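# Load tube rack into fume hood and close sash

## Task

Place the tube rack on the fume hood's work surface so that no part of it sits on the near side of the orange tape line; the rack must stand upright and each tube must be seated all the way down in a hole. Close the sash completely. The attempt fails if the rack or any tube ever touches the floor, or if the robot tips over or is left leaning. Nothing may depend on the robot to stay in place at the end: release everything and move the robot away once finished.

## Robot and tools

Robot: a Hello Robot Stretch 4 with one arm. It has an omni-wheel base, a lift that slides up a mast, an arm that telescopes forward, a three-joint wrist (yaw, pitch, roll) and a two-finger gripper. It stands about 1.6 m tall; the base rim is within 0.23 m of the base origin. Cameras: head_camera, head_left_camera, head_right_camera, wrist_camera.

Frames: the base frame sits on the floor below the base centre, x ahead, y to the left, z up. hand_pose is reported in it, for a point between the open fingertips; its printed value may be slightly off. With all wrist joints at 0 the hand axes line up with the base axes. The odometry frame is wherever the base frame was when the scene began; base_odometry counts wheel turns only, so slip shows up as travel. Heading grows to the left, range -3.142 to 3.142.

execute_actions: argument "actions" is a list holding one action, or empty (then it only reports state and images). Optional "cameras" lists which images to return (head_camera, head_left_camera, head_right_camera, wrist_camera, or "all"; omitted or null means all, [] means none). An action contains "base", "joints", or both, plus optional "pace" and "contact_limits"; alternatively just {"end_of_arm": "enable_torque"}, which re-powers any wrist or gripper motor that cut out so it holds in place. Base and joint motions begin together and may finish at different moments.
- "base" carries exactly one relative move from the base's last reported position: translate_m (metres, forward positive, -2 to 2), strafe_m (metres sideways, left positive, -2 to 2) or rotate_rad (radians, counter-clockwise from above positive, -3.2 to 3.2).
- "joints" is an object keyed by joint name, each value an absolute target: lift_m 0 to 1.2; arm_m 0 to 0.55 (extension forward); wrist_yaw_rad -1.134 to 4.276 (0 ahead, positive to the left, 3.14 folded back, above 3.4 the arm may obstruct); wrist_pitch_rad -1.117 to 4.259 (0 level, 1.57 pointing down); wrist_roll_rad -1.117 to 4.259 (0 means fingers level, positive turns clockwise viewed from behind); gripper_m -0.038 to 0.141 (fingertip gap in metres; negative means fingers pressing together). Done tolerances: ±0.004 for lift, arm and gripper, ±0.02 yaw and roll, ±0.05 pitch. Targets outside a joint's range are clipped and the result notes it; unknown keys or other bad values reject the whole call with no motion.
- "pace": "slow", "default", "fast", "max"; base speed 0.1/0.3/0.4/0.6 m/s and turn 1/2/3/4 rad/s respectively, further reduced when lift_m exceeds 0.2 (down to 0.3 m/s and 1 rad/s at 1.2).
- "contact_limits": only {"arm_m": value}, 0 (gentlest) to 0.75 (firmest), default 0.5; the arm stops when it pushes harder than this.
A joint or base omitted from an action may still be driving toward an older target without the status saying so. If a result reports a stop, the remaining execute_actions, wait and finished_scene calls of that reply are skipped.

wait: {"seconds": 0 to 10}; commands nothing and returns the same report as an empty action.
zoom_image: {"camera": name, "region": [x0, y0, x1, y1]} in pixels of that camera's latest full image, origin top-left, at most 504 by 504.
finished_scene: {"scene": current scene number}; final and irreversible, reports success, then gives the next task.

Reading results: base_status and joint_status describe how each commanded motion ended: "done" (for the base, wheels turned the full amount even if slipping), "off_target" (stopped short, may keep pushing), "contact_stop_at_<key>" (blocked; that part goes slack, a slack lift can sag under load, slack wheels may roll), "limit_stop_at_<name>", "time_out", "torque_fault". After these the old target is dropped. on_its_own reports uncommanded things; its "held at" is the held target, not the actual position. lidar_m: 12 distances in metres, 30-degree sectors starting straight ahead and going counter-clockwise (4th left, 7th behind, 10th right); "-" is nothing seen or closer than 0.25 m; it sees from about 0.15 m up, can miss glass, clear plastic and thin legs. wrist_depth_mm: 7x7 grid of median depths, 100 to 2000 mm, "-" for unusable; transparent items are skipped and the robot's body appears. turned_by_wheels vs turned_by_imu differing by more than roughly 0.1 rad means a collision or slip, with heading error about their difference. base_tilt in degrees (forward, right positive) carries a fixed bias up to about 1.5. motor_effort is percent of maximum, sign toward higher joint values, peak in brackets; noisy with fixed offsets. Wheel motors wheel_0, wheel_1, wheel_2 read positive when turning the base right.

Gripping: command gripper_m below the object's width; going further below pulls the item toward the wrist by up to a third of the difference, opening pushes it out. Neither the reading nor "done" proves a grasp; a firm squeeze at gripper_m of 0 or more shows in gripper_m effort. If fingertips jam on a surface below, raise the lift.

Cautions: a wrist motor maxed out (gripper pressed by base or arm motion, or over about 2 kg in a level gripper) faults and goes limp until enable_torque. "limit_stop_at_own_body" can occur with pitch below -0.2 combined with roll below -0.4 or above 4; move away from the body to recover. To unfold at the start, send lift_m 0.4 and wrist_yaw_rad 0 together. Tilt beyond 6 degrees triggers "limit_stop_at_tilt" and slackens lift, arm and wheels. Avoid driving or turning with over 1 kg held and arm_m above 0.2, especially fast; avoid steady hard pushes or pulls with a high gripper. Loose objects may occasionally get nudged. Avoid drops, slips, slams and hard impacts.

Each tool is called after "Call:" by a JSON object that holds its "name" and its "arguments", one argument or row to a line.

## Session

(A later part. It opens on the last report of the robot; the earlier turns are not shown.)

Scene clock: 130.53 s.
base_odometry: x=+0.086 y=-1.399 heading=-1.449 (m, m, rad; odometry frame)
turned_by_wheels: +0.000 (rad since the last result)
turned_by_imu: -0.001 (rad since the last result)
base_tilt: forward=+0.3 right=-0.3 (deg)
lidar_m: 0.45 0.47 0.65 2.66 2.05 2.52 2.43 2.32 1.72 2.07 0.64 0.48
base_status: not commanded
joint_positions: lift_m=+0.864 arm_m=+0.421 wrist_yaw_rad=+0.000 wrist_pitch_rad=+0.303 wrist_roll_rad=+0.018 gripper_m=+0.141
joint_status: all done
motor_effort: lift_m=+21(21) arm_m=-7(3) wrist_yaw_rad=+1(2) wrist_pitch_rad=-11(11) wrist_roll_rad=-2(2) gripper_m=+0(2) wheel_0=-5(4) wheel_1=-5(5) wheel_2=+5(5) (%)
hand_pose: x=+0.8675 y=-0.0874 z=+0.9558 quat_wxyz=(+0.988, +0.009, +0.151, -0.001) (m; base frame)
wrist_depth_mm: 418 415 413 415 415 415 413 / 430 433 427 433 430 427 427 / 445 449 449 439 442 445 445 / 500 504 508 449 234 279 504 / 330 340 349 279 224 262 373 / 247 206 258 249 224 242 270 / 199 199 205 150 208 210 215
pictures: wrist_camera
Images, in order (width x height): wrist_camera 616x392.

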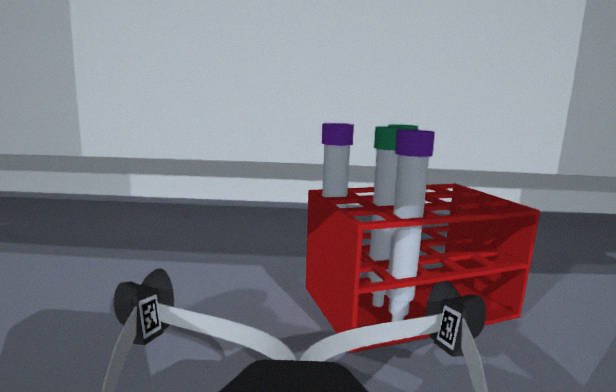

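Call:
{"name": "execute_actions", "arguments": {
  "actions": [
    {"joints":{"arm_m":0.37},"pace":"slow"}
  ],
  "cameras": ["wrist_camera","head_camera"]
}}

Scene clock: 132.50 s.
base_odometry: x=+0.086 y=-1.399 heading=-1.449 (m, m, rad; odometry frame)
turned_by_wheels: +0.000 (rad since the last result)
turned_by_imu: -0.001 (rad since the last result)
base_tilt: forward=+0.1 right=-0.3 (deg)
lidar_m: 0.44 0.47 0.67 2.66 2.05 2.51 2.43 2.32 1.73 2.07 0.65 0.47
base_status: not commanded
joint_positions: lift_m=+0.864 arm_m=+0.371 wrist_yaw_rad=+0.000 wrist_pitch_rad=+0.303 wrist_roll_rad=+0.018 gripper_m=+0.141
joint_status: all done
motor_effort: lift_m=+21(21) arm_m=-7(8) wrist_yaw_rad=+1(0) wrist_pitch_rad=-10(11) wrist_roll_rad=-1(2) gripper_m=+1(1) wheel_0=-4(5) wheel_1=-5(6) wheel_2=+6(6) (%)
hand_pose: x=+0.8175 y=-0.0874 z=+0.9558 quat_wxyz=(+0.988, +0.009, +0.151, -0.001) (m; base frame)
wrist_depth_mm: 462 462 459 462 459 462 455 / 477 480 484 477 477 480 473 / 500 496 500 496 255 492 492 / 500 517 530 484 235 273 549 / 329 340 349 312 239 262 347 / 247 205 256 249 228 241 270 / 200 199 204 151 208 209 215
pictures: head_camera, wrist_camera
Images, in order (width x height): head_camera 420x560, wrist_camera 616x392.

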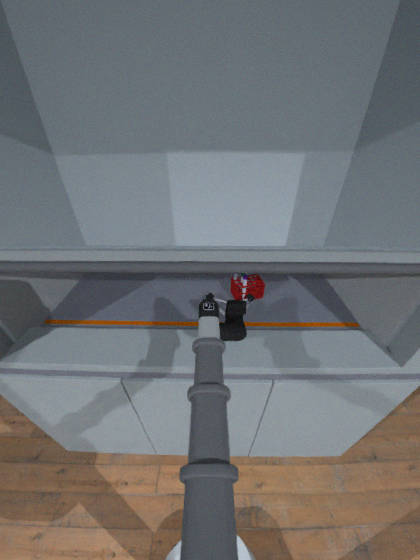

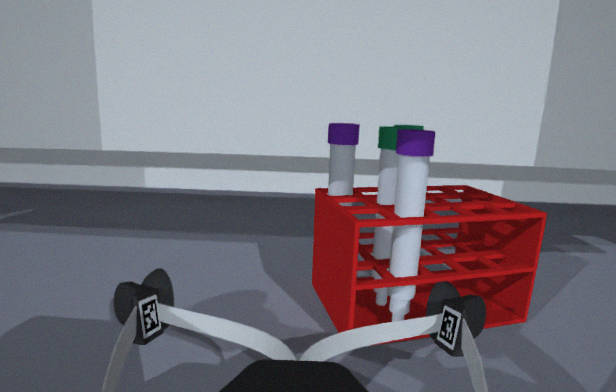

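Call:
{"name": "execute_actions", "arguments": {
  "actions": [
    {"joints":{"arm_m":0.27},"pace":"slow"}
  ],
  "cameras": ["wrist_camera","head_camera"]
}}

Scene clock: 135.10 s.
base_odometry: x=+0.086 y=-1.399 heading=-1.449 (m, m, rad; odometry frame)
turned_by_wheels: +0.000 (rad since the last result)
turned_by_imu: -0.001 (rad since the last result)
base_tilt: forward=+0.2 right=-0.3 (deg)
lidar_m: 0.44 0.48 0.68 2.66 2.06 2.52 2.42 2.32 1.73 2.08 0.64 0.47
base_status: not commanded
joint_positions: lift_m=+0.864 arm_m=+0.271 wrist_yaw_rad=+0.002 wrist_pitch_rad=+0.297 wrist_roll_rad=+0.018 gripper_m=+0.141
joint_status: all done
motor_effort: lift_m=+18(21) arm_m=-8(8) wrist_yaw_rad=-4(3) wrist_pitch_rad=+6(11) wrist_roll_rad=-1(2) gripper_m=+1(1) wheel_0=-4(5) wheel_1=-5(5) wheel_2=+6(6) (%)
hand_pose: x=+0.7183 y=-0.0870 z=+0.9577 quat_wxyz=(+0.989, +0.009, +0.148, -0.001) (m; base frame)
wrist_depth_mm: 559 559 559 554 554 554 554 / 574 580 580 574 574 574 574 / 597 597 603 591 585 597 597 / 539 544 574 525 239 647 647 / 345 359 366 262 227 267 399 / 259 204 271 249 213 255 285 / 208 208 213 151 215 220 225
pictures: head_camera, wrist_camera
Images, in order (width x height): head_camera 420x560, wrist_camera 616x392.

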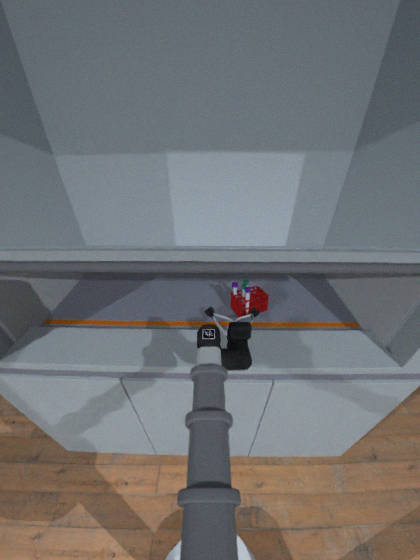

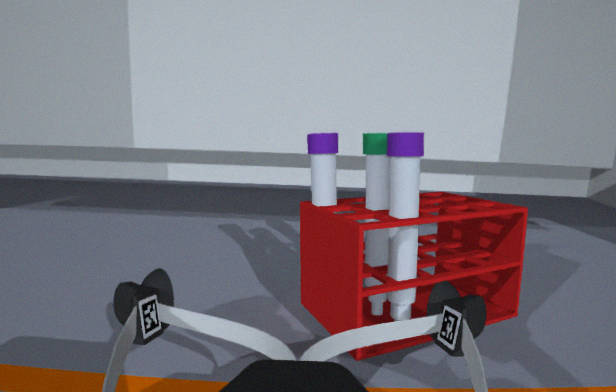

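Call:
{"name": "execute_actions", "arguments": {
  "actions": [
    {"joints":{"arm_m":0.22,"lift_m":0.876},"pace":"slow"}
  ],
  "cameras": ["wrist_camera","head_camera"]
}}

Scene clock: 137.10 s.
base_odometry: x=+0.086 y=-1.399 heading=-1.449 (m, m, rad; odometry frame)
turned_by_wheels: +0.000 (rad since the last result)
turned_by_imu: -0.001 (rad since the last result)
base_tilt: forward=+0.1 right=-0.3 (deg)
lidar_m: 0.44 0.47 0.67 2.67 2.04 2.52 2.41 2.32 1.72 2.06 0.64 0.46
base_status: not commanded
joint_positions: lift_m=+0.876 arm_m=+0.221 wrist_yaw_rad=+0.000 wrist_pitch_rad=+0.303 wrist_roll_rad=+0.018 gripper_m=+0.141
joint_status: all done
motor_effort: lift_m=+22(25) arm_m=-7(7) wrist_yaw_rad=+0(5) wrist_pitch_rad=-9(10) wrist_roll_rad=-1(1) gripper_m=+0(1) wheel_0=-5(4) wheel_1=-5(5) wheel_2=+6(6) (%)
hand_pose: x=+0.6676 y=-0.0873 z=+0.9678 quat_wxyz=(+0.989, +0.009, +0.151, -0.001) (m; base frame)
wrist_depth_mm: 597 603 609 603 597 603 597 / 627 621 627 621 621 621 615 / 654 640 640 640 640 640 640 / 549 559 580 530 235 647 668 / 359 368 379 236 216 281 404 / 270 205 282 242 202 264 294 / 172 174 177 151 202 229 239
pictures: head_camera, wrist_camera
Images, in order (width x height): head_camera 420x560, wrist_camera 616x392.

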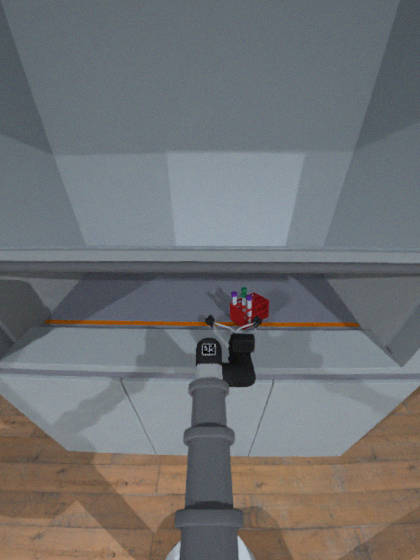

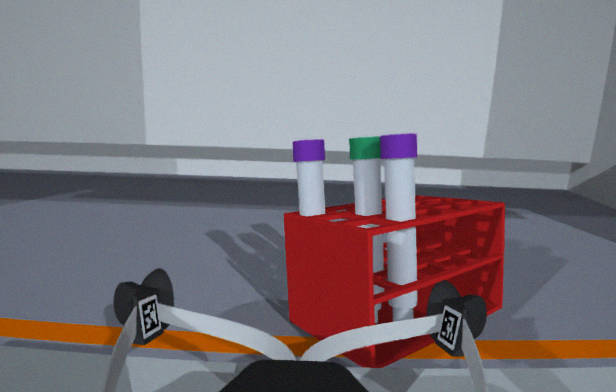

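Call:
{"name": "execute_actions", "arguments": {
  "actions": [
    {"joints":{"arm_m":0.549,"lift_m":0.864},"pace":"slow"}
  ],
  "cameras": ["wrist_camera"]
}}

Scene clock: 142.00 s.
base_odometry: x=+0.086 y=-1.399 heading=-1.449 (m, m, rad; odometry frame)
turned_by_wheels: +0.000 (rad since the last result)
turned_by_imu: -0.001 (rad since the last result)
base_tilt: forward=+0.2 right=-0.3 (deg)
lidar_m: 0.44 0.47 0.66 2.67 2.05 2.52 2.42 2.32 1.72 2.07 0.64 0.48
base_status: not commanded
joint_positions: lift_m=+0.864 arm_m=+0.548 wrist_yaw_rad=+0.000 wrist_pitch_rad=+0.302 wrist_roll_rad=+0.018 gripper_m=+0.141
joint_status: all done
motor_effort: lift_m=+14(18) arm_m=+7(6) wrist_yaw_rad=+1(5) wrist_pitch_rad=-8(10) wrist_roll_rad=-1(1) gripper_m=+0(2) wheel_0=-4(5) wheel_1=-5(5) wheel_2=+5(5) (%)
hand_pose: x=+0.9940 y=-0.0875 z=+0.9567 quat_wxyz=(+0.989, +0.009, +0.151, -0.002) (m; base frame)
wrist_depth_mm: 297 298 297 298 298 297 297 / 309 307 309 309 310 307 307 / 320 320 319 317 225 319 317 / 382 382 384 233 214 329 330 / 332 338 351 211 191 325 375 / 248 206 259 219 188 242 271 / 200 200 204 151 201 211 216
pictures: wrist_camera
Images, in order (width x height): wrist_camera 616x392.

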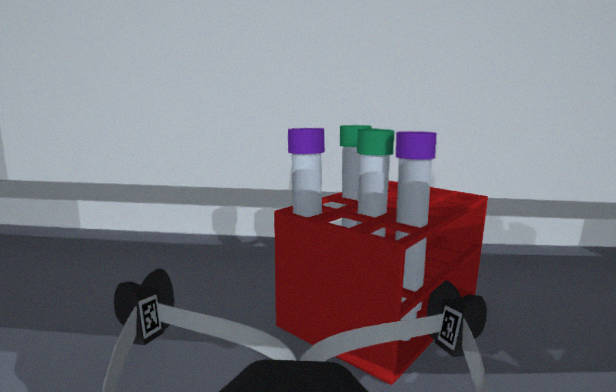

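Call:
{"name": "execute_actions", "arguments": {
  "actions": [
    {"base":{"translate_m":0.05},"pace":"slow"}
  ],
  "cameras": ["wrist_camera"]
}}

Call:
{"name": "execute_actions", "arguments": {
  "actions": [
    {"base":{"strafe_m":-0.06},"pace":"slow"}
  ],
  "cameras": ["wrist_camera"]
}}

Scene clock: 144.10 s.
base_odometry: x=+0.092 y=-1.449 heading=-1.449 (m, m, rad; odometry frame)
turned_by_wheels: +0.000 (rad since the last result)
turned_by_imu: -0.001 (rad since the last result)
base_tilt: forward=+0.3 right=-0.3 (deg)
lidar_m: 0.39 0.42 0.58 2.66 2.06 2.57 2.48 2.32 1.72 2.07 0.56 0.42
base_status: done
joint_positions: lift_m=+0.864 arm_m=+0.548 wrist_yaw_rad=-0.004 wrist_pitch_rad=+0.305 wrist_roll_rad=+0.018 gripper_m=+0.141
joint_status: not commanded
motor_effort: lift_m=+14(14) arm_m=+7(7) wrist_yaw_rad=+11(28) wrist_pitch_rad=-17(20) wrist_roll_rad=-2(2) gripper_m=+1(0) wheel_0=+6(3) wheel_1=+5(9) wheel_2=-6(12) (%)
hand_pose: x=+0.9934 y=-0.0885 z=+0.9558 quat_wxyz=(+0.988, +0.009, +0.152, -0.003) (m; base frame)
wrist_depth_mm: 252 253 252 252 252 252 251 / 262 262 260 260 262 260 259 / 271 272 271 196 267 271 271 / 307 282 279 200 208 279 282 / 329 336 322 178 179 240 343 / 244 206 224 177 182 220 265 / 198 198 202 152 198 203 213
pictures: wrist_camera
Images, in order (width x height): wrist_camera 616x392.

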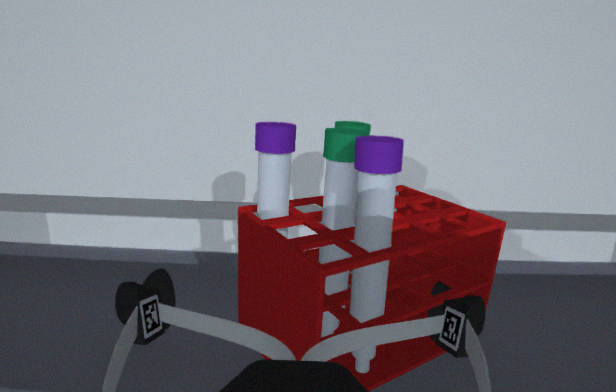

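Scene clock: 145.83 s.
base_odometry: x=+0.033 y=-1.456 heading=-1.449 (m, m, rad; odometry frame)
turned_by_wheels: +0.000 (rad since the last result)
turned_by_imu: +0.000 (rad since the last result)
base_tilt: forward=+0.2 right=-0.4 (deg)
lidar_m: 0.40 0.42 0.59 2.73 2.11 2.58 2.46 2.24 1.69 2.00 0.57 0.41
base_status: done
joint_positions: lift_m=+0.864 arm_m=+0.548 wrist_yaw_rad=+0.000 wrist_pitch_rad=+0.304 wrist_roll_rad=+0.018 gripper_m=+0.141
joint_status: not commanded
motor_effort: lift_m=+14(14) arm_m=+7(8) wrist_yaw_rad=+2(11) wrist_pitch_rad=-12(17) wrist_roll_rad=-1(2) gripper_m=+1(1) wheel_0=+6(7) wheel_1=-4(7) wheel_2=+0(6) (%)
hand_pose: x=+0.9939 y=-0.0875 z=+0.9563 quat_wxyz=(+0.988, +0.009, +0.151, -0.002) (m; base frame)
wrist_depth_mm: 250 251 251 250 249 250 249 / 258 259 259 259 258 258 259 / 271 270 265 198 266 268 266 / 282 281 277 175 236 279 278 / 329 338 178 165 225 340 338 / 247 238 175 149 191 270 270 / 200 193 189 144 202 210 215
pictures: wrist_camera
Images, in order (width x height): wrist_camera 616x392.

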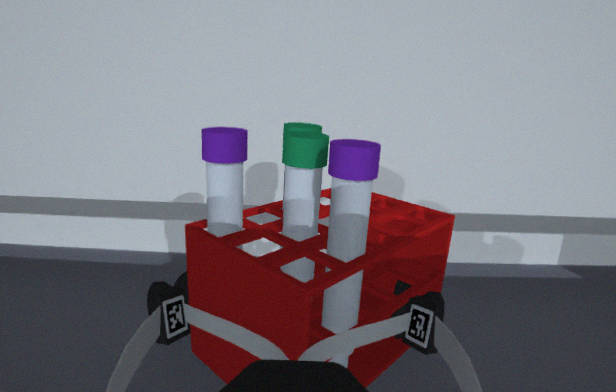

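Call:
{"name": "execute_actions", "arguments": {
  "actions": [
    {"joints":{"arm_m":0.49},"pace":"slow"}
  ],
  "cameras": ["wrist_camera"]
}}

Scene clock: 147.93 s.
base_odometry: x=+0.033 y=-1.456 heading=-1.449 (m, m, rad; odometry frame)
turned_by_wheels: +0.000 (rad since the last result)
turned_by_imu: -0.001 (rad since the last result)
base_tilt: forward=+0.3 right=-0.2 (deg)
lidar_m: 0.39 0.43 0.59 2.73 2.11 2.57 2.48 2.24 1.70 2.02 0.57 0.42
base_status: not commanded
joint_positions: lift_m=+0.864 arm_m=+0.491 wrist_yaw_rad=+0.000 wrist_pitch_rad=+0.302 wrist_roll_rad=+0.018 gripper_m=+0.141
joint_status: all done
motor_effort: lift_m=+14(14) arm_m=-7(10) wrist_yaw_rad=+3(2) wrist_pitch_rad=-8(12) wrist_roll_rad=-1(1) gripper_m=+1(0) wheel_0=+3(6) wheel_1=-5(5) wheel_2=+0(0) (%)
hand_pose: x=+0.9376 y=-0.0875 z=+0.9566 quat_wxyz=(+0.989, +0.009, +0.151, -0.002) (m; base frame)
wrist_depth_mm: 303 303 301 301 301 301 300 / 314 314 312 315 312 312 310 / 329 327 325 248 320 325 324 / 389 389 387 244 260 334 338 / 332 340 351 225 240 241 377 / 247 206 260 233 213 213 270 / 201 200 206 150 210 211 216
pictures: wrist_camera
Images, in order (width x height): wrist_camera 616x392.

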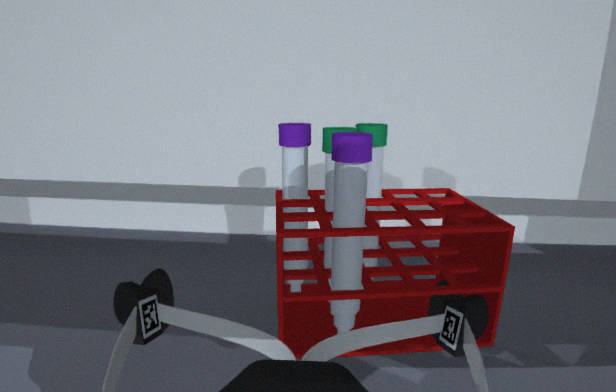

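Call:
{"name": "execute_actions", "arguments": {
  "actions": [
    {"joints":{"lift_m":0.871},"pace":"slow"}
  ],
  "cameras": []
}}

Call:
{"name": "execute_actions", "arguments": {
  "actions": [
    {"joints":{"arm_m":0.45},"pace":"slow"}
  ],
  "cameras": ["wrist_camera"]
}}

Scene clock: 148.97 s.
base_odometry: x=+0.033 y=-1.456 heading=-1.449 (m, m, rad; odometry frame)
turned_by_wheels: +0.000 (rad since the last result)
turned_by_imu: +0.000 (rad since the last result)
base_tilt: forward=+0.2 right=-0.3 (deg)
lidar_m: 0.39 0.42 0.60 2.73 2.12 2.58 2.49 2.23 1.69 2.01 0.58 0.42
base_status: not commanded
joint_positions: lift_m=+0.871 arm_m=+0.491 wrist_yaw_rad=+0.000 wrist_pitch_rad=+0.303 wrist_roll_rad=+0.018 gripper_m=+0.141
joint_status: all done
motor_effort: lift_m=+22(24) arm_m=-8(7) wrist_yaw_rad=+2(1) wrist_pitch_rad=-10(10) wrist_roll_rad=-1(1) gripper_m=+1(2) wheel_0=+3(3) wheel_1=-4(4) wheel_2=+0(0) (%)
hand_pose: x=+0.9375 y=-0.0875 z=+0.9628 quat_wxyz=(+0.989, +0.009, +0.151, -0.002) (m; base frame)
wrist_depth_mm: 304 301 303 303 303 301 301 / 312 312 314 314 312 312 312 / 327 325 327 253 322 324 325 / 392 392 387 246 254 336 338 / 345 357 364 211 258 239 389 / 257 206 270 225 216 213 282 / 208 208 213 150 216 220 224
pictures: none
No camera images: the call's "cameras" was empty. Leave "cameras" out to get every camera's image.

Scene clock: 150.50 s.
base_odometry: x=+0.033 y=-1.456 heading=-1.449 (m, m, rad; odometry frame)
turned_by_wheels: +0.000 (rad since the last result)
turned_by_imu: +0.000 (rad since the last result)
base_tilt: forward=+0.1 right=-0.3 (deg)
lidar_m: 0.40 0.42 0.59 2.72 2.09 2.57 2.48 2.21 1.69 1.99 0.57 0.41
base_status: not commanded
joint_positions: lift_m=+0.871 arm_m=+0.451 wrist_yaw_rad=+0.000 wrist_pitch_rad=+0.303 wrist_roll_rad=+0.018 gripper_m=+0.141
joint_status: all done
motor_effort: lift_m=+23(22) arm_m=-7(8) wrist_yaw_rad=+2(0) wrist_pitch_rad=-10(10) wrist_roll_rad=-1(1) gripper_m=+0(2) wheel_0=+3(3) wheel_1=-5(4) wheel_2=+0(0) (%)
hand_pose: x=+0.8975 y=-0.0875 z=+0.9628 quat_wxyz=(+0.989, +0.009, +0.151, -0.001) (m; base frame)
wrist_depth_mm: 342 342 340 340 338 338 338 / 351 351 353 353 351 351 349 / 364 362 366 357 359 364 364 / 427 430 430 273 270 377 404 / 343 355 366 239 260 252 394 / 259 207 272 252 222 214 282 / 208 208 213 151 219 212 224
pictures: wrist_camera
Images, in order (width x height): wrist_camera 616x392.

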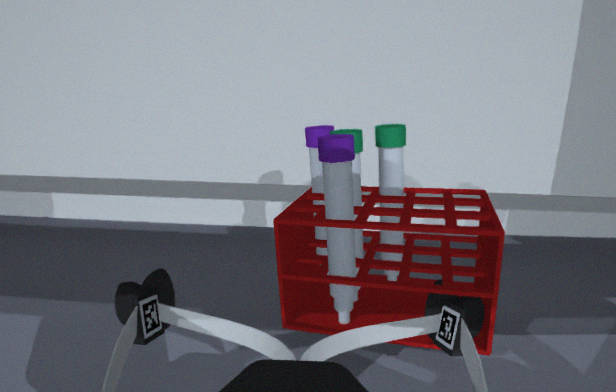

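Call:
{"name": "execute_actions", "arguments": {
  "actions": [
    {"joints":{"lift_m":0.826,"wrist_pitch_rad":0.15},"pace":"slow"}
  ],
  "cameras": ["wrist_camera"]
}}

Call:
{"name": "execute_actions", "arguments": {
  "actions": [
    {"joints":{"arm_m":0.41},"pace":"slow"}
  ],
  "cameras": ["wrist_camera"]
}}

Scene clock: 152.40 s.
base_odometry: x=+0.033 y=-1.456 heading=-1.449 (m, m, rad; odometry frame)
turned_by_wheels: +0.000 (rad since the last result)
turned_by_imu: -0.001 (rad since the last result)
base_tilt: forward=+0.3 right=-0.4 (deg)
lidar_m: 0.40 0.41 0.58 2.73 2.10 2.57 2.47 2.24 1.68 2.00 0.58 0.41
base_status: not commanded
joint_positions: lift_m=+0.826 arm_m=+0.451 wrist_yaw_rad=+0.000 wrist_pitch_rad=+0.153 wrist_roll_rad=+0.018 gripper_m=+0.141
joint_status: all done
motor_effort: lift_m=+14(22) arm_m=-7(7) wrist_yaw_rad=+1(2) wrist_pitch_rad=-10(17) wrist_roll_rad=-1(1) gripper_m=+1(0) wheel_0=+2(3) wheel_1=-5(4) wheel_2=+0(0) (%)
hand_pose: x=+0.9073 y=-0.0875 z=+0.9606 quat_wxyz=(+0.997, +0.009, +0.076, -0.001) (m; base frame)
wrist_depth_mm: 355 359 357 357 357 357 359 / 364 366 366 364 362 364 362 / 368 370 368 366 368 370 368 / 375 375 373 257 260 375 377 / 404 421 427 223 257 232 427 / 263 205 282 238 246 211 298 / 200 199 206 153 212 213 218
pictures: wrist_camera
Images, in order (width x height): wrist_camera 616x392.

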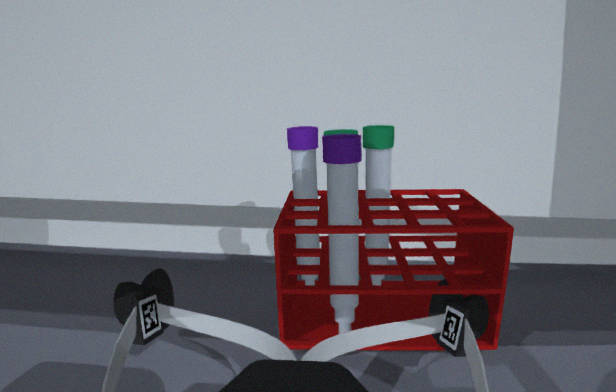

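Scene clock: 153.93 s.
base_odometry: x=+0.033 y=-1.456 heading=-1.449 (m, m, rad; odometry frame)
turned_by_wheels: +0.000 (rad since the last result)
turned_by_imu: +0.000 (rad since the last result)
base_tilt: forward=+0.2 right=-0.2 (deg)
lidar_m: 0.40 0.40 0.59 2.72 2.10 2.57 2.48 2.22 1.68 2.01 0.57 0.41
base_status: not commanded
joint_positions: lift_m=+0.826 arm_m=+0.411 wrist_yaw_rad=+0.000 wrist_pitch_rad=+0.153 wrist_roll_rad=+0.018 gripper_m=+0.141
joint_status: all done
motor_effort: lift_m=+14(14) arm_m=-7(6) wrist_yaw_rad=+1(1) wrist_pitch_rad=-10(10) wrist_roll_rad=-1(1) gripper_m=+1(0) wheel_0=+3(3) wheel_1=-5(5) wheel_2=+0(0) (%)
hand_pose: x=+0.8673 y=-0.0875 z=+0.9606 quat_wxyz=(+0.997, +0.009, +0.076, -0.001) (m; base frame)
wrist_depth_mm: 394 397 394 394 397 397 394 / 402 404 399 404 404 402 399 / 410 410 410 407 404 410 410 / 462 415 415 413 273 413 413 / 399 415 433 258 264 271 469 / 264 206 281 262 249 221 297 / 200 200 206 151 211 211 218
pictures: wrist_camera
Images, in order (width x height): wrist_camera 616x392.

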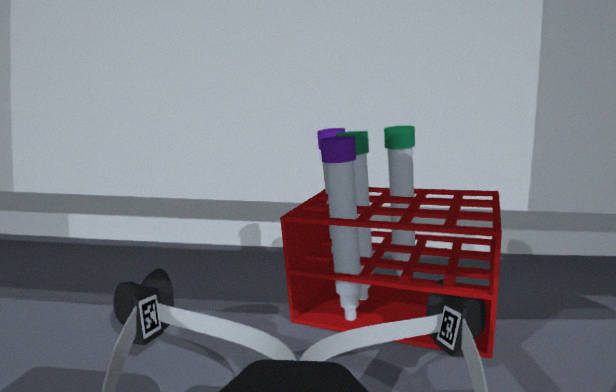

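Call:
{"name": "execute_actions", "arguments": {
  "actions": [
    {"joints":{"arm_m":0.2},"pace":"slow","contact_limits":{"arm_m":0.3}}
  ],
  "cameras": ["wrist_camera","head_camera"]
}}

Scene clock: 156.83 s.
base_odometry: x=+0.033 y=-1.456 heading=-1.449 (m, m, rad; odometry frame)
turned_by_wheels: +0.000 (rad since the last result)
turned_by_imu: -0.010 (rad since the last result)
base_tilt: forward=+0.2 right=-0.4 (deg)
lidar_m: 0.39 0.42 0.59 2.73 2.14 2.59 2.47 2.27 1.69 2.01 0.58 0.41
base_status: not commanded
joint_positions: lift_m=+0.826 arm_m=+0.335 wrist_yaw_rad=+0.005 wrist_pitch_rad=+0.150 wrist_roll_rad=+0.018 gripper_m=+0.141
joint_status: arm_m contact_stop (moved -0.076 of -0.211)
on_its_own: arm_m is slack since a contact_stop (your +0.200 is given up)
motor_effort: lift_m=+17(17) arm_m=+0(17) wrist_yaw_rad=-13(34) wrist_pitch_rad=-2(14) wrist_roll_rad=-1(3) gripper_m=+1(2) wheel_0=+0(4) wheel_1=-2(8) wheel_2=+3(13) (%)
contact_limits: arm_m 0.3
hand_pose: x=+0.7915 y=-0.0860 z=+0.9611 quat_wxyz=(+0.997, +0.009, +0.075, +0.002) (m; base frame)
wrist_depth_mm: 466 469 462 469 466 469 469 / 473 480 473 477 477 473 473 / 477 484 488 480 480 480 484 / 535 539 535 484 273 488 492 / 407 427 445 258 263 272 496 / 266 205 283 260 243 213 300 / 201 202 208 150 215 212 221
pictures: head_camera, wrist_camera
Images, in order (width x height): head_camera 420x560, wrist_camera 616x392.

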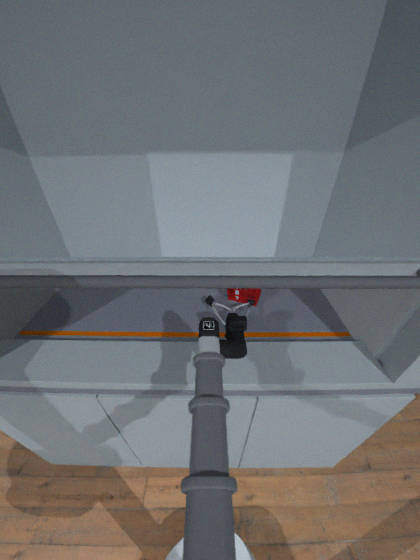

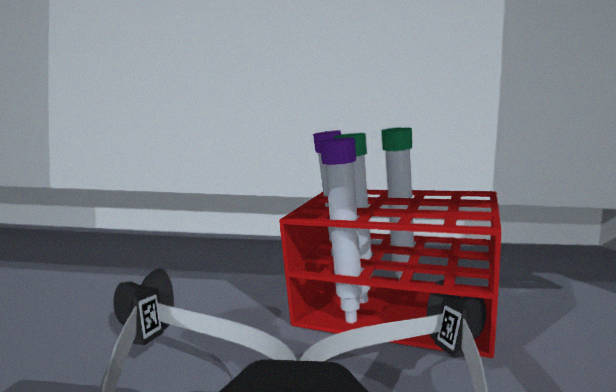

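Call:
{"name": "execute_actions", "arguments": {
  "actions": [
    {"base":{"strafe_m":0.035},"joints":{"arm_m":0.35},"pace":"slow"}
  ],
  "cameras": ["wrist_camera"]
}}

Scene clock: 158.57 s.
base_odometry: x=+0.067 y=-1.452 heading=-1.448 (m, m, rad; odometry frame)
turned_by_wheels: +0.000 (rad since the last result)
turned_by_imu: +0.000 (rad since the last result)
base_tilt: forward=+0.3 right=-0.3 (deg)
lidar_m: 0.39 0.41 0.60 2.68 2.09 2.59 2.48 2.30 1.71 2.04 0.55 0.40
base_status: done
joint_positions: lift_m=+0.826 arm_m=+0.349 wrist_yaw_rad=+0.000 wrist_pitch_rad=+0.153 wrist_roll_rad=+0.018 gripper_m=+0.141
joint_status: all done
motor_effort: lift_m=+17(17) arm_m=+7(9) wrist_yaw_rad=+1(14) wrist_pitch_rad=-9(10) wrist_roll_rad=-1(0) gripper_m=+1(1) wheel_0=-3(10) wheel_1=+6(9) wheel_2=+1(1) (%)
hand_pose: x=+0.8048 y=-0.0874 z=+0.9605 quat_wxyz=(+0.997, +0.009, +0.076, -0.001) (m; base frame)
wrist_depth_mm: 449 459 455 455 452 459 459 / 459 459 462 466 466 466 462 / 469 469 473 469 473 473 469 / 521 525 525 477 274 477 480 / 402 418 439 273 263 272 492 / 264 205 282 259 247 208 298 / 198 199 206 150 212 211 219
pictures: wrist_camera
Images, in order (width x height): wrist_camera 616x392.

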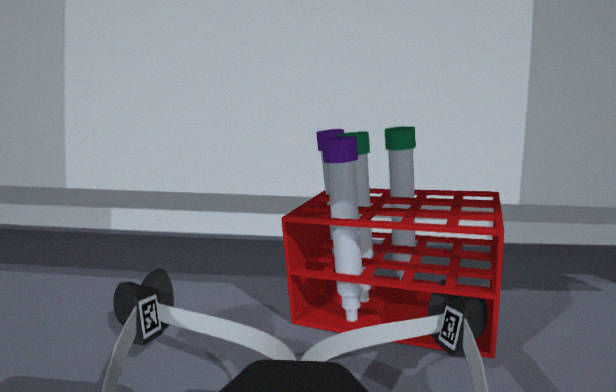

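Call:
{"name": "execute_actions", "arguments": {
  "actions": [
    {"joints":{"wrist_pitch_rad":0.22},"pace":"slow"}
  ],
  "cameras": []
}}

Call:
{"name": "execute_actions", "arguments": {
  "actions": [
    {"base":{"strafe_m":0.04},"pace":"slow"}
  ],
  "cameras": ["wrist_camera"]
}}

Scene clock: 159.37 s.
base_odometry: x=+0.067 y=-1.452 heading=-1.448 (m, m, rad; odometry frame)
turned_by_wheels: +0.000 (rad since the last result)
turned_by_imu: +0.000 (rad since the last result)
base_tilt: forward=+0.2 right=-0.4 (deg)
lidar_m: 0.39 0.41 0.59 2.67 2.12 2.57 2.49 2.31 1.72 2.04 0.59 0.41
base_status: not commanded
joint_positions: lift_m=+0.826 arm_m=+0.349 wrist_yaw_rad=+0.001 wrist_pitch_rad=+0.209 wrist_roll_rad=+0.015 gripper_m=+0.141
joint_status: all done
on_its_own: wrist_pitch_rad is at rest, and its effort (+30) is outside its rest range (-23 to +23)
motor_effort: lift_m=+17(17) arm_m=+7(7) wrist_yaw_rad=-1(1) wrist_pitch_rad=+30(30) wrist_roll_rad=+8(7) gripper_m=+1(0) wheel_0=-3(3) wheel_1=+5(5) wheel_2=+1(1) (%)
hand_pose: x=+0.8020 y=-0.0873 z=+0.9445 quat_wxyz=(+0.995, +0.007, +0.104, -0.001) (m; base frame)
wrist_depth_mm: 445 449 442 449 449 449 445 / 455 455 455 459 455 462 462 / 466 469 466 466 274 469 469 / 525 521 525 473 264 477 530 / 343 357 375 291 266 370 421 / 239 206 256 255 249 208 271 / 185 185 192 150 198 199 206
pictures: none
No camera images: the call's "cameras" was empty. Leave "cameras" out to get every camera's image.

Scene clock: 160.83 s.
base_odometry: x=+0.107 y=-1.447 heading=-1.449 (m, m, rad; odometry frame)
turned_by_wheels: -0.001 (rad since the last result)
turned_by_imu: -0.002 (rad since the last result)
base_tilt: forward=+0.2 right=-0.2 (deg)
lidar_m: 0.39 0.41 0.59 2.64 2.03 2.59 2.47 2.37 1.75 2.09 0.58 0.41
base_status: done
joint_positions: lift_m=+0.826 arm_m=+0.349 wrist_yaw_rad=-0.006 wrist_pitch_rad=+0.209 wrist_roll_rad=+0.015 gripper_m=+0.141
joint_status: not commanded
on_its_own: wrist_yaw_rad is at rest, and its effort (+19) is outside its rest range (-13 to +13); wrist_pitch_rad is at rest, and its effort (+29) is outside its rest range (-23 to +23)
motor_effort: lift_m=+17(17) arm_m=+6(7) wrist_yaw_rad=+19(20) wrist_pitch_rad=+29(31) wrist_roll_rad=+8(8) gripper_m=+0(1) wheel_0=-11(13) wheel_1=+2(7) wheel_2=+0(1) (%)
hand_pose: x=+0.8014 y=-0.0892 z=+0.9444 quat_wxyz=(+0.994, +0.008, +0.104, -0.004) (m; base frame)
wrist_depth_mm: 442 445 449 445 445 452 455 / 452 455 455 462 462 462 466 / 466 466 469 473 466 473 473 / 521 521 525 521 276 272 484 / 343 357 375 349 270 277 397 / 237 210 253 262 257 203 271 / 184 185 195 150 189 199 205
pictures: wrist_camera
Images, in order (width x height): wrist_camera 616x392.

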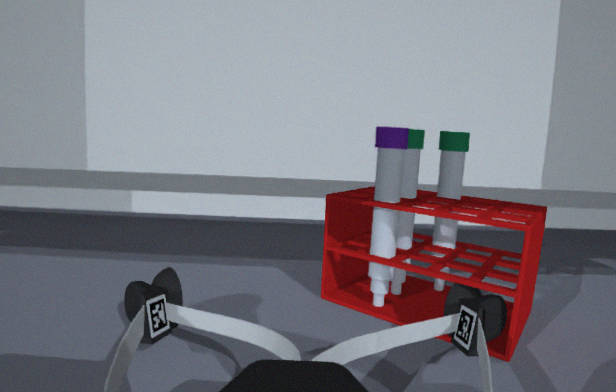

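Call:
{"name": "execute_actions", "arguments": {
  "actions": [
    {"joints":{"wrist_yaw_rad":0.25}}
  ],
  "cameras": ["wrist_camera","head_camera"]
}}

Scene clock: 161.77 s.
base_odometry: x=+0.107 y=-1.447 heading=-1.449 (m, m, rad; odometry frame)
turned_by_wheels: +0.000 (rad since the last result)
turned_by_imu: +0.000 (rad since the last result)
base_tilt: forward=+0.2 right=-0.2 (deg)
lidar_m: 0.38 0.42 0.58 2.64 2.05 2.59 2.46 2.36 1.76 2.09 0.58 0.41
base_status: not commanded
joint_positions: lift_m=+0.826 arm_m=+0.349 wrist_yaw_rad=+0.242 wrist_pitch_rad=+0.209 wrist_roll_rad=+0.015 gripper_m=+0.141
joint_status: all done
on_its_own: wrist_yaw_rad is at rest, and its effort (+22) is outside its rest range (-13 to +13); wrist_pitch_rad is at rest, and its effort (+29) is outside its rest range (-23 to +23)
motor_effort: lift_m=+17(17) arm_m=+6(6) wrist_yaw_rad=+22(34) wrist_pitch_rad=+29(29) wrist_roll_rad=+9(8) gripper_m=-1(1) wheel_0=-10(11) wheel_1=+1(2) wheel_2=-1(1) (%)
hand_pose: x=+0.8147 y=-0.0171 z=+0.9444 quat_wxyz=(+0.987, -0.005, +0.105, +0.120) (m; base frame)
wrist_depth_mm: 521 500 466 442 424 402 387 / 539 504 480 455 430 410 392 / 544 517 484 466 433 410 397 / 615 574 544 517 270 268 407 / 343 357 370 387 276 271 210 / 237 212 254 260 262 197 226 / 184 184 192 148 189 196 204
pictures: head_camera, wrist_camera
Images, in order (width x height): head_camera 420x560, wrist_camera 616x392.

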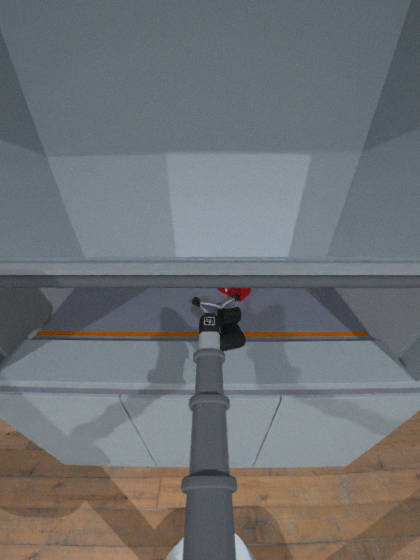

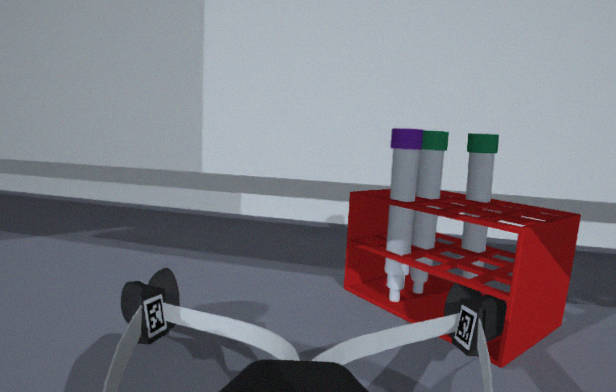

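Call:
{"name": "execute_actions", "arguments": {
  "actions": [
    {"joints":{"wrist_yaw_rad":0.5,"wrist_pitch_rad":0.185}}
  ],
  "cameras": ["wrist_camera"]
}}

Scene clock: 162.70 s.
base_odometry: x=+0.107 y=-1.447 heading=-1.449 (m, m, rad; odometry frame)
turned_by_wheels: +0.000 (rad since the last result)
turned_by_imu: +0.000 (rad since the last result)
base_tilt: forward=+0.3 right=-0.4 (deg)
lidar_m: 0.40 0.42 0.58 2.64 2.06 2.59 2.47 2.35 1.75 2.09 0.58 0.41
base_status: not commanded
joint_positions: lift_m=+0.826 arm_m=+0.349 wrist_yaw_rad=+0.498 wrist_pitch_rad=+0.184 wrist_roll_rad=+0.016 gripper_m=+0.141
joint_status: all done
motor_effort: lift_m=+17(17) arm_m=+6(6) wrist_yaw_rad=+7(24) wrist_pitch_rad=+0(23) wrist_roll_rad=+5(8) gripper_m=+0(0) wheel_0=-5(11) wheel_1=+1(1) wheel_2=-1(1) (%)
hand_pose: x=+0.8107 y=+0.0586 z=+0.9514 quat_wxyz=(+0.965, -0.015, +0.091, +0.244) (m; base frame)
wrist_depth_mm: 634 627 539 477 427 384 357 / 634 634 549 484 430 389 359 / 654 661 559 496 427 392 364 / 621 707 615 554 271 277 373 / 362 377 389 366 271 257 355 / 246 204 262 266 264 203 258 / 189 189 195 151 201 197 208
pictures: wrist_camera
Images, in order (width x height): wrist_camera 616x392.

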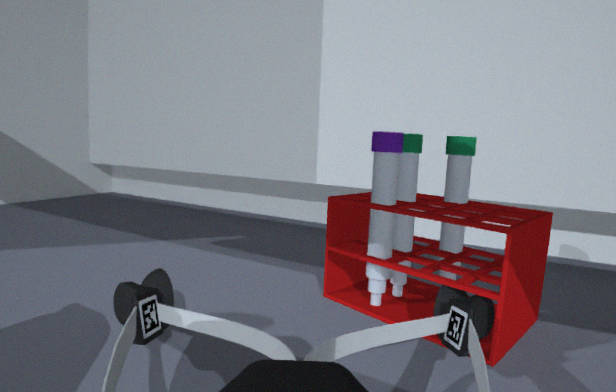

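Call:
{"name": "execute_actions", "arguments": {
  "actions": [
    {"joints":{"gripper_m":0.07,"wrist_pitch_rad":0.2},"pace":"max"}
  ],
  "cameras": ["wrist_camera"]
}}

Scene clock: 164.77 s.
base_odometry: x=+0.107 y=-1.447 heading=-1.449 (m, m, rad; odometry frame)
turned_by_wheels: +0.000 (rad since the last result)
turned_by_imu: -0.001 (rad since the last result)
base_tilt: forward=+0.2 right=-0.3 (deg)
lidar_m: 0.40 0.42 0.60 2.63 2.05 2.58 2.47 2.36 1.74 2.10 0.57 0.41
base_status: not commanded
joint_positions: lift_m=+0.826 arm_m=+0.349 wrist_yaw_rad=+0.496 wrist_pitch_rad=+0.194 wrist_roll_rad=+0.015 gripper_m=+0.070
joint_status: all done
on_its_own: wrist_yaw_rad is at rest, and its effort (+15) is outside its rest range (-13 to +13)
motor_effort: lift_m=+17(17) arm_m=+6(6) wrist_yaw_rad=+15(14) wrist_pitch_rad=+16(15) wrist_roll_rad=+7(7) gripper_m=-5(5) wheel_0=-5(5) wheel_1=+1(1) wheel_2=-1(1) (%)
hand_pose: x=+0.8104 y=+0.0577 z=+0.9488 quat_wxyz=(+0.965, -0.016, +0.096, +0.243) (m; base frame)
wrist_depth_mm: 634 615 544 473 427 384 353 / 640 640 549 484 433 392 359 / 647 654 554 484 427 394 364 / 621 683 615 276 281 402 375 / 359 373 392 278 283 351 407 / 245 253 211 264 207 257 277 / 189 181 195 177 191 202 208
pictures: wrist_camera
Images, in order (width x height): wrist_camera 616x392.

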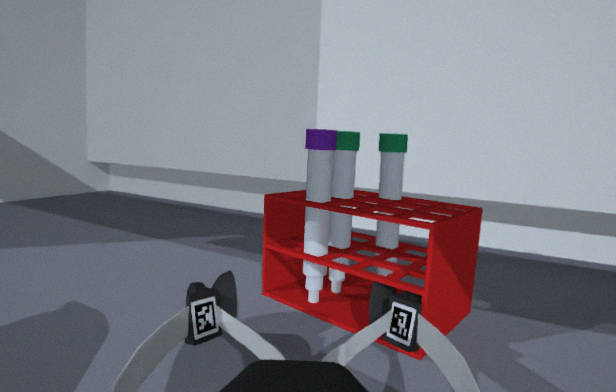

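Call:
{"name": "execute_actions", "arguments": {
  "actions": [
    {"joints":{"lift_m":0.86,"wrist_pitch_rad":0.3},"pace":"slow"}
  ],
  "cameras": []
}}

Call:
{"name": "execute_actions", "arguments": {
  "actions": [
    {"joints":{"arm_m":0.2},"pace":"slow"}
  ],
  "cameras": ["wrist_camera","head_camera"]
}}

Scene clock: 166.47 s.
base_odometry: x=+0.107 y=-1.447 heading=-1.449 (m, m, rad; odometry frame)
turned_by_wheels: +0.000 (rad since the last result)
turned_by_imu: +0.000 (rad since the last result)
base_tilt: forward=+0.3 right=-0.2 (deg)
lidar_m: 0.39 0.41 0.58 2.62 2.05 2.59 2.48 2.36 1.75 2.09 0.59 0.41
base_status: not commanded
joint_positions: lift_m=+0.860 arm_m=+0.349 wrist_yaw_rad=+0.498 wrist_pitch_rad=+0.298 wrist_roll_rad=+0.017 gripper_m=+0.070
joint_status: all done
motor_effort: lift_m=+21(16) arm_m=+4(6) wrist_yaw_rad=+4(12) wrist_pitch_rad=+4(80) wrist_roll_rad=+2(8) gripper_m=-4(8) wheel_0=-6(6) wheel_1=+1(1) wheel_2=-1(1) (%)
hand_pose: x=+0.8042 y=+0.0550 z=+0.9532 quat_wxyz=(+0.959, -0.029, +0.146, +0.243) (m; base frame)
wrist_depth_mm: 621 597 521 459 413 373 343 / 640 621 539 480 430 384 353 / 647 699 580 466 421 397 364 / 508 521 539 274 271 436 407 / 330 340 351 273 240 324 377 / 244 252 211 259 209 254 268 / 198 191 202 181 200 208 213
pictures: none
No camera images: the call's "cameras" was empty. Leave "cameras" out to get every camera's image.

Scene clock: 169.23 s.
base_odometry: x=+0.107 y=-1.447 heading=-1.449 (m, m, rad; odometry frame)
turned_by_wheels: +0.000 (rad since the last result)
turned_by_imu: -0.001 (rad since the last result)
base_tilt: forward=+0.1 right=-0.3 (deg)
lidar_m: 0.39 0.42 0.59 2.63 2.06 2.58 2.47 2.38 1.74 2.08 0.57 0.41
base_status: not commanded
joint_positions: lift_m=+0.860 arm_m=+0.202 wrist_yaw_rad=+0.500 wrist_pitch_rad=+0.292 wrist_roll_rad=+0.018 gripper_m=+0.070
joint_status: all done
motor_effort: lift_m=+15(21) arm_m=-9(9) wrist_yaw_rad=+1(6) wrist_pitch_rad=+22(22) wrist_roll_rad=-2(3) gripper_m=-3(2) wheel_0=-5(6) wheel_1=+1(1) wheel_2=-1(1) (%)
hand_pose: x=+0.6569 y=+0.0558 z=+0.9555 quat_wxyz=(+0.959, -0.027, +0.143, +0.244) (m; base frame)
wrist_depth_mm: 627 750 699 621 559 504 462 / 634 768 723 640 569 512 473 / 640 788 768 640 580 525 484 / 549 574 591 276 281 574 530 / 353 366 377 282 272 349 410 / 260 267 211 267 208 274 290 / 164 164 215 158 211 223 229
pictures: head_camera, wrist_camera
Images, in order (width x height): head_camera 420x560, wrist_camera 616x392.

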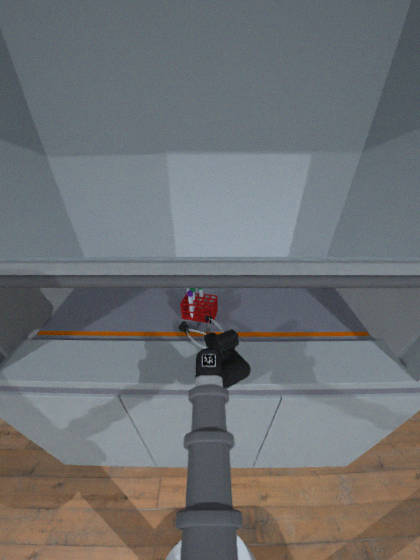

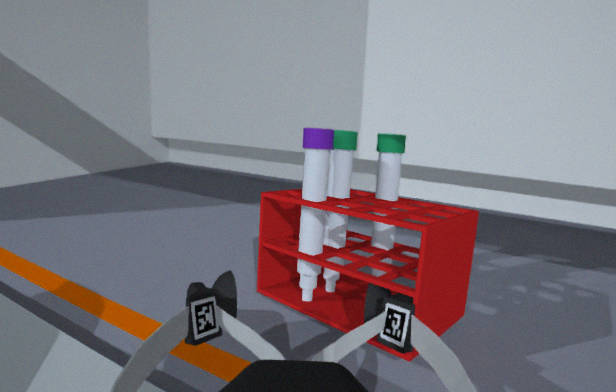

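Call:
{"name": "execute_actions", "arguments": {
  "actions": [
    {"joints":{"arm_m":0.13},"pace":"slow"}
  ],
  "cameras": ["wrist_camera","head_camera"]
}}

Scene clock: 171.40 s.
base_odometry: x=+0.107 y=-1.447 heading=-1.449 (m, m, rad; odometry frame)
turned_by_wheels: +0.000 (rad since the last result)
turned_by_imu: -0.001 (rad since the last result)
base_tilt: forward=+0.3 right=-0.2 (deg)
lidar_m: 0.39 0.42 0.57 2.64 2.06 2.56 2.48 2.36 1.76 2.09 0.57 0.42
base_status: not commanded
joint_positions: lift_m=+0.860 arm_m=+0.132 wrist_yaw_rad=+0.496 wrist_pitch_rad=+0.276 wrist_roll_rad=+0.022 gripper_m=+0.070
joint_status: all done
on_its_own: wrist_pitch_rad is at rest, and its effort (+69) is outside its rest range (-23 to +23); wrist_roll_rad is at rest, and its effort (-14) is outside its rest range (-13 to +13)
motor_effort: lift_m=+13(14) arm_m=-8(10) wrist_yaw_rad=+12(13) wrist_pitch_rad=+69(68) wrist_roll_rad=-14(14) gripper_m=-1(4) wheel_0=-6(5) wheel_1=+1(1) wheel_2=-1(1) (%)
hand_pose: x=+0.5882 y=+0.0552 z=+0.9601 quat_wxyz=(+0.961, -0.023, +0.136, +0.242) (m; base frame)
wrist_depth_mm: 634 768 778 691 621 559 521 / 647 788 798 715 640 585 530 / 647 809 842 715 647 591 539 / 615 647 676 278 683 634 585 / 345 399 407 279 266 407 445 / 220 226 196 268 208 304 304 / 175 171 183 150 190 234 239
pictures: head_camera, wrist_camera
Images, in order (width x height): head_camera 420x560, wrist_camera 616x392.

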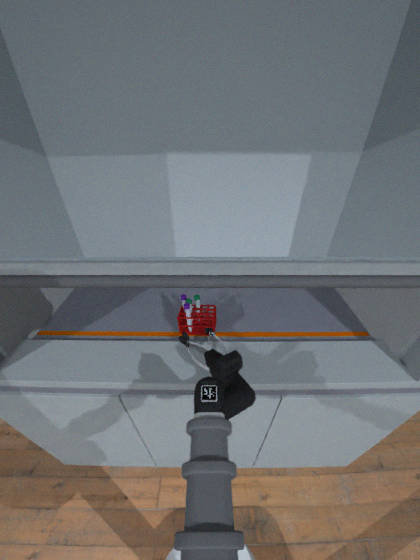

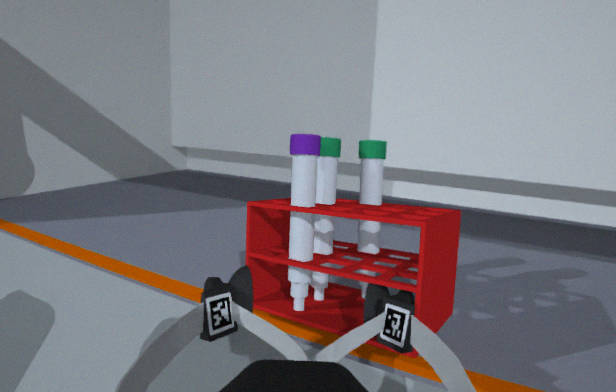

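Call:
{"name": "execute_actions", "arguments": {
  "actions": [
    {"joints":{"arm_m":0.08,"lift_m":0.876},"pace":"slow"}
  ],
  "cameras": ["wrist_camera","head_camera"]
}}

Scene clock: 172.67 s.
base_odometry: x=+0.107 y=-1.447 heading=-1.449 (m, m, rad; odometry frame)
turned_by_wheels: +0.000 (rad since the last result)
turned_by_imu: -0.008 (rad since the last result)
base_tilt: forward=+0.4 right=-0.3 (deg)
lidar_m: 0.40 0.42 0.58 2.65 2.04 2.56 2.49 2.38 1.75 2.09 0.57 0.42
base_status: not commanded
joint_positions: lift_m=+0.876 arm_m=+0.125 wrist_yaw_rad=+0.498 wrist_pitch_rad=+0.292 wrist_roll_rad=+0.019 gripper_m=+0.070
joint_status: arm_m contact_stop (moved -0.006 of -0.052); the others done
on_its_own: arm_m is slack since a contact_stop (your +0.080 is given up)
motor_effort: lift_m=+18(21) arm_m=+0(23) wrist_yaw_rad=+8(11) wrist_pitch_rad=+22(68) wrist_roll_rad=-3(14) gripper_m=+0(1) wheel_0=-2(6) wheel_1=-3(7) wheel_2=+4(14) (%)
hand_pose: x=+0.5806 y=+0.0551 z=+0.9708 quat_wxyz=(+0.959, -0.027, +0.143, +0.242) (m; base frame)
wrist_depth_mm: 627 778 778 699 627 564 521 / 647 778 809 715 627 580 535 / 654 798 866 715 654 585 549 / 597 615 647 277 291 640 585 / 307 397 379 277 287 433 436 / 229 232 198 271 208 309 310 / 182 181 186 151 193 239 246
pictures: head_camera, wrist_camera
Images, in order (width x height): head_camera 420x560, wrist_camera 616x392.

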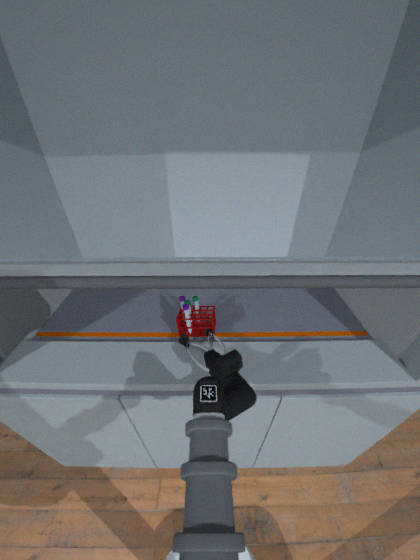

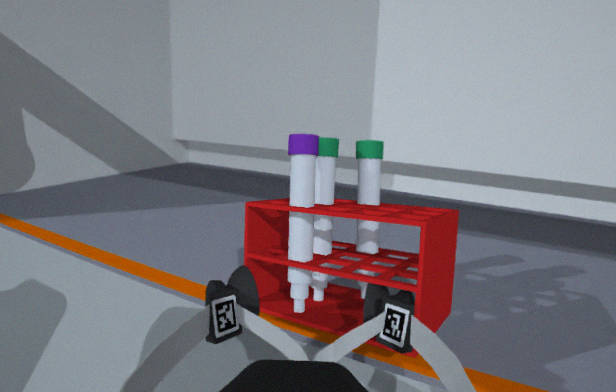

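Call:
{"name": "execute_actions", "arguments": {
  "actions": [
    {"joints":{"arm_m":0.09},"pace":"slow","contact_limits":{"arm_m":0.75}}
  ],
  "cameras": ["wrist_camera","head_camera"]
}}

Scene clock: 174.33 s.
base_odometry: x=+0.107 y=-1.447 heading=-1.448 (m, m, rad; odometry frame)
turned_by_wheels: +0.000 (rad since the last result)
turned_by_imu: +0.000 (rad since the last result)
base_tilt: forward=+0.1 right=-0.3 (deg)
lidar_m: 0.39 0.42 0.58 2.64 2.06 2.55 2.48 2.40 1.76 2.09 0.57 0.42
base_status: not commanded
joint_positions: lift_m=+0.876 arm_m=+0.092 wrist_yaw_rad=+0.497 wrist_pitch_rad=+0.287 wrist_roll_rad=+0.019 gripper_m=+0.070
joint_status: all done
on_its_own: wrist_pitch_rad is at rest, and its effort (+37) is outside its rest range (-23 to +23)
motor_effort: lift_m=+18(18) arm_m=-13(15) wrist_yaw_rad=+10(10) wrist_pitch_rad=+37(36) wrist_roll_rad=-3(4) gripper_m=-1(2) wheel_0=-2(2) wheel_1=-3(3) wheel_2=+5(8) (%)
contact_limits: arm_m 0.75
hand_pose: x=+0.5480 y=+0.0551 z=+0.9721 quat_wxyz=(+0.960, -0.026, +0.141, +0.242) (m; base frame)
wrist_depth_mm: 627 768 820 723 661 591 549 / 640 778 866 750 676 603 569 / 661 809 891 750 676 634 569 / 621 654 668 273 286 661 615 / 317 407 389 276 281 442 459 / 233 238 198 262 210 317 320 / 186 186 190 151 189 246 257
pictures: head_camera, wrist_camera
Images, in order (width x height): head_camera 420x560, wrist_camera 616x392.

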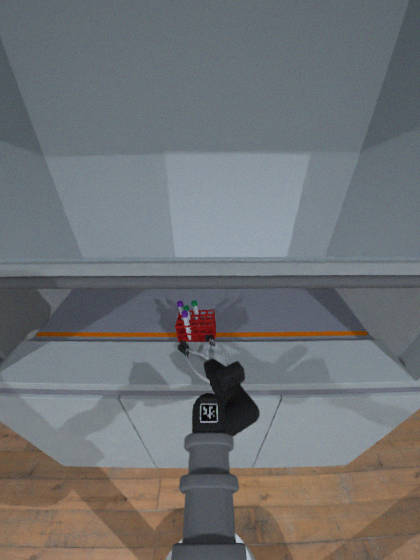

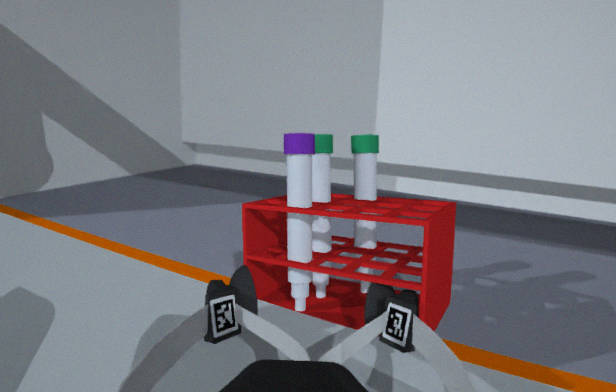

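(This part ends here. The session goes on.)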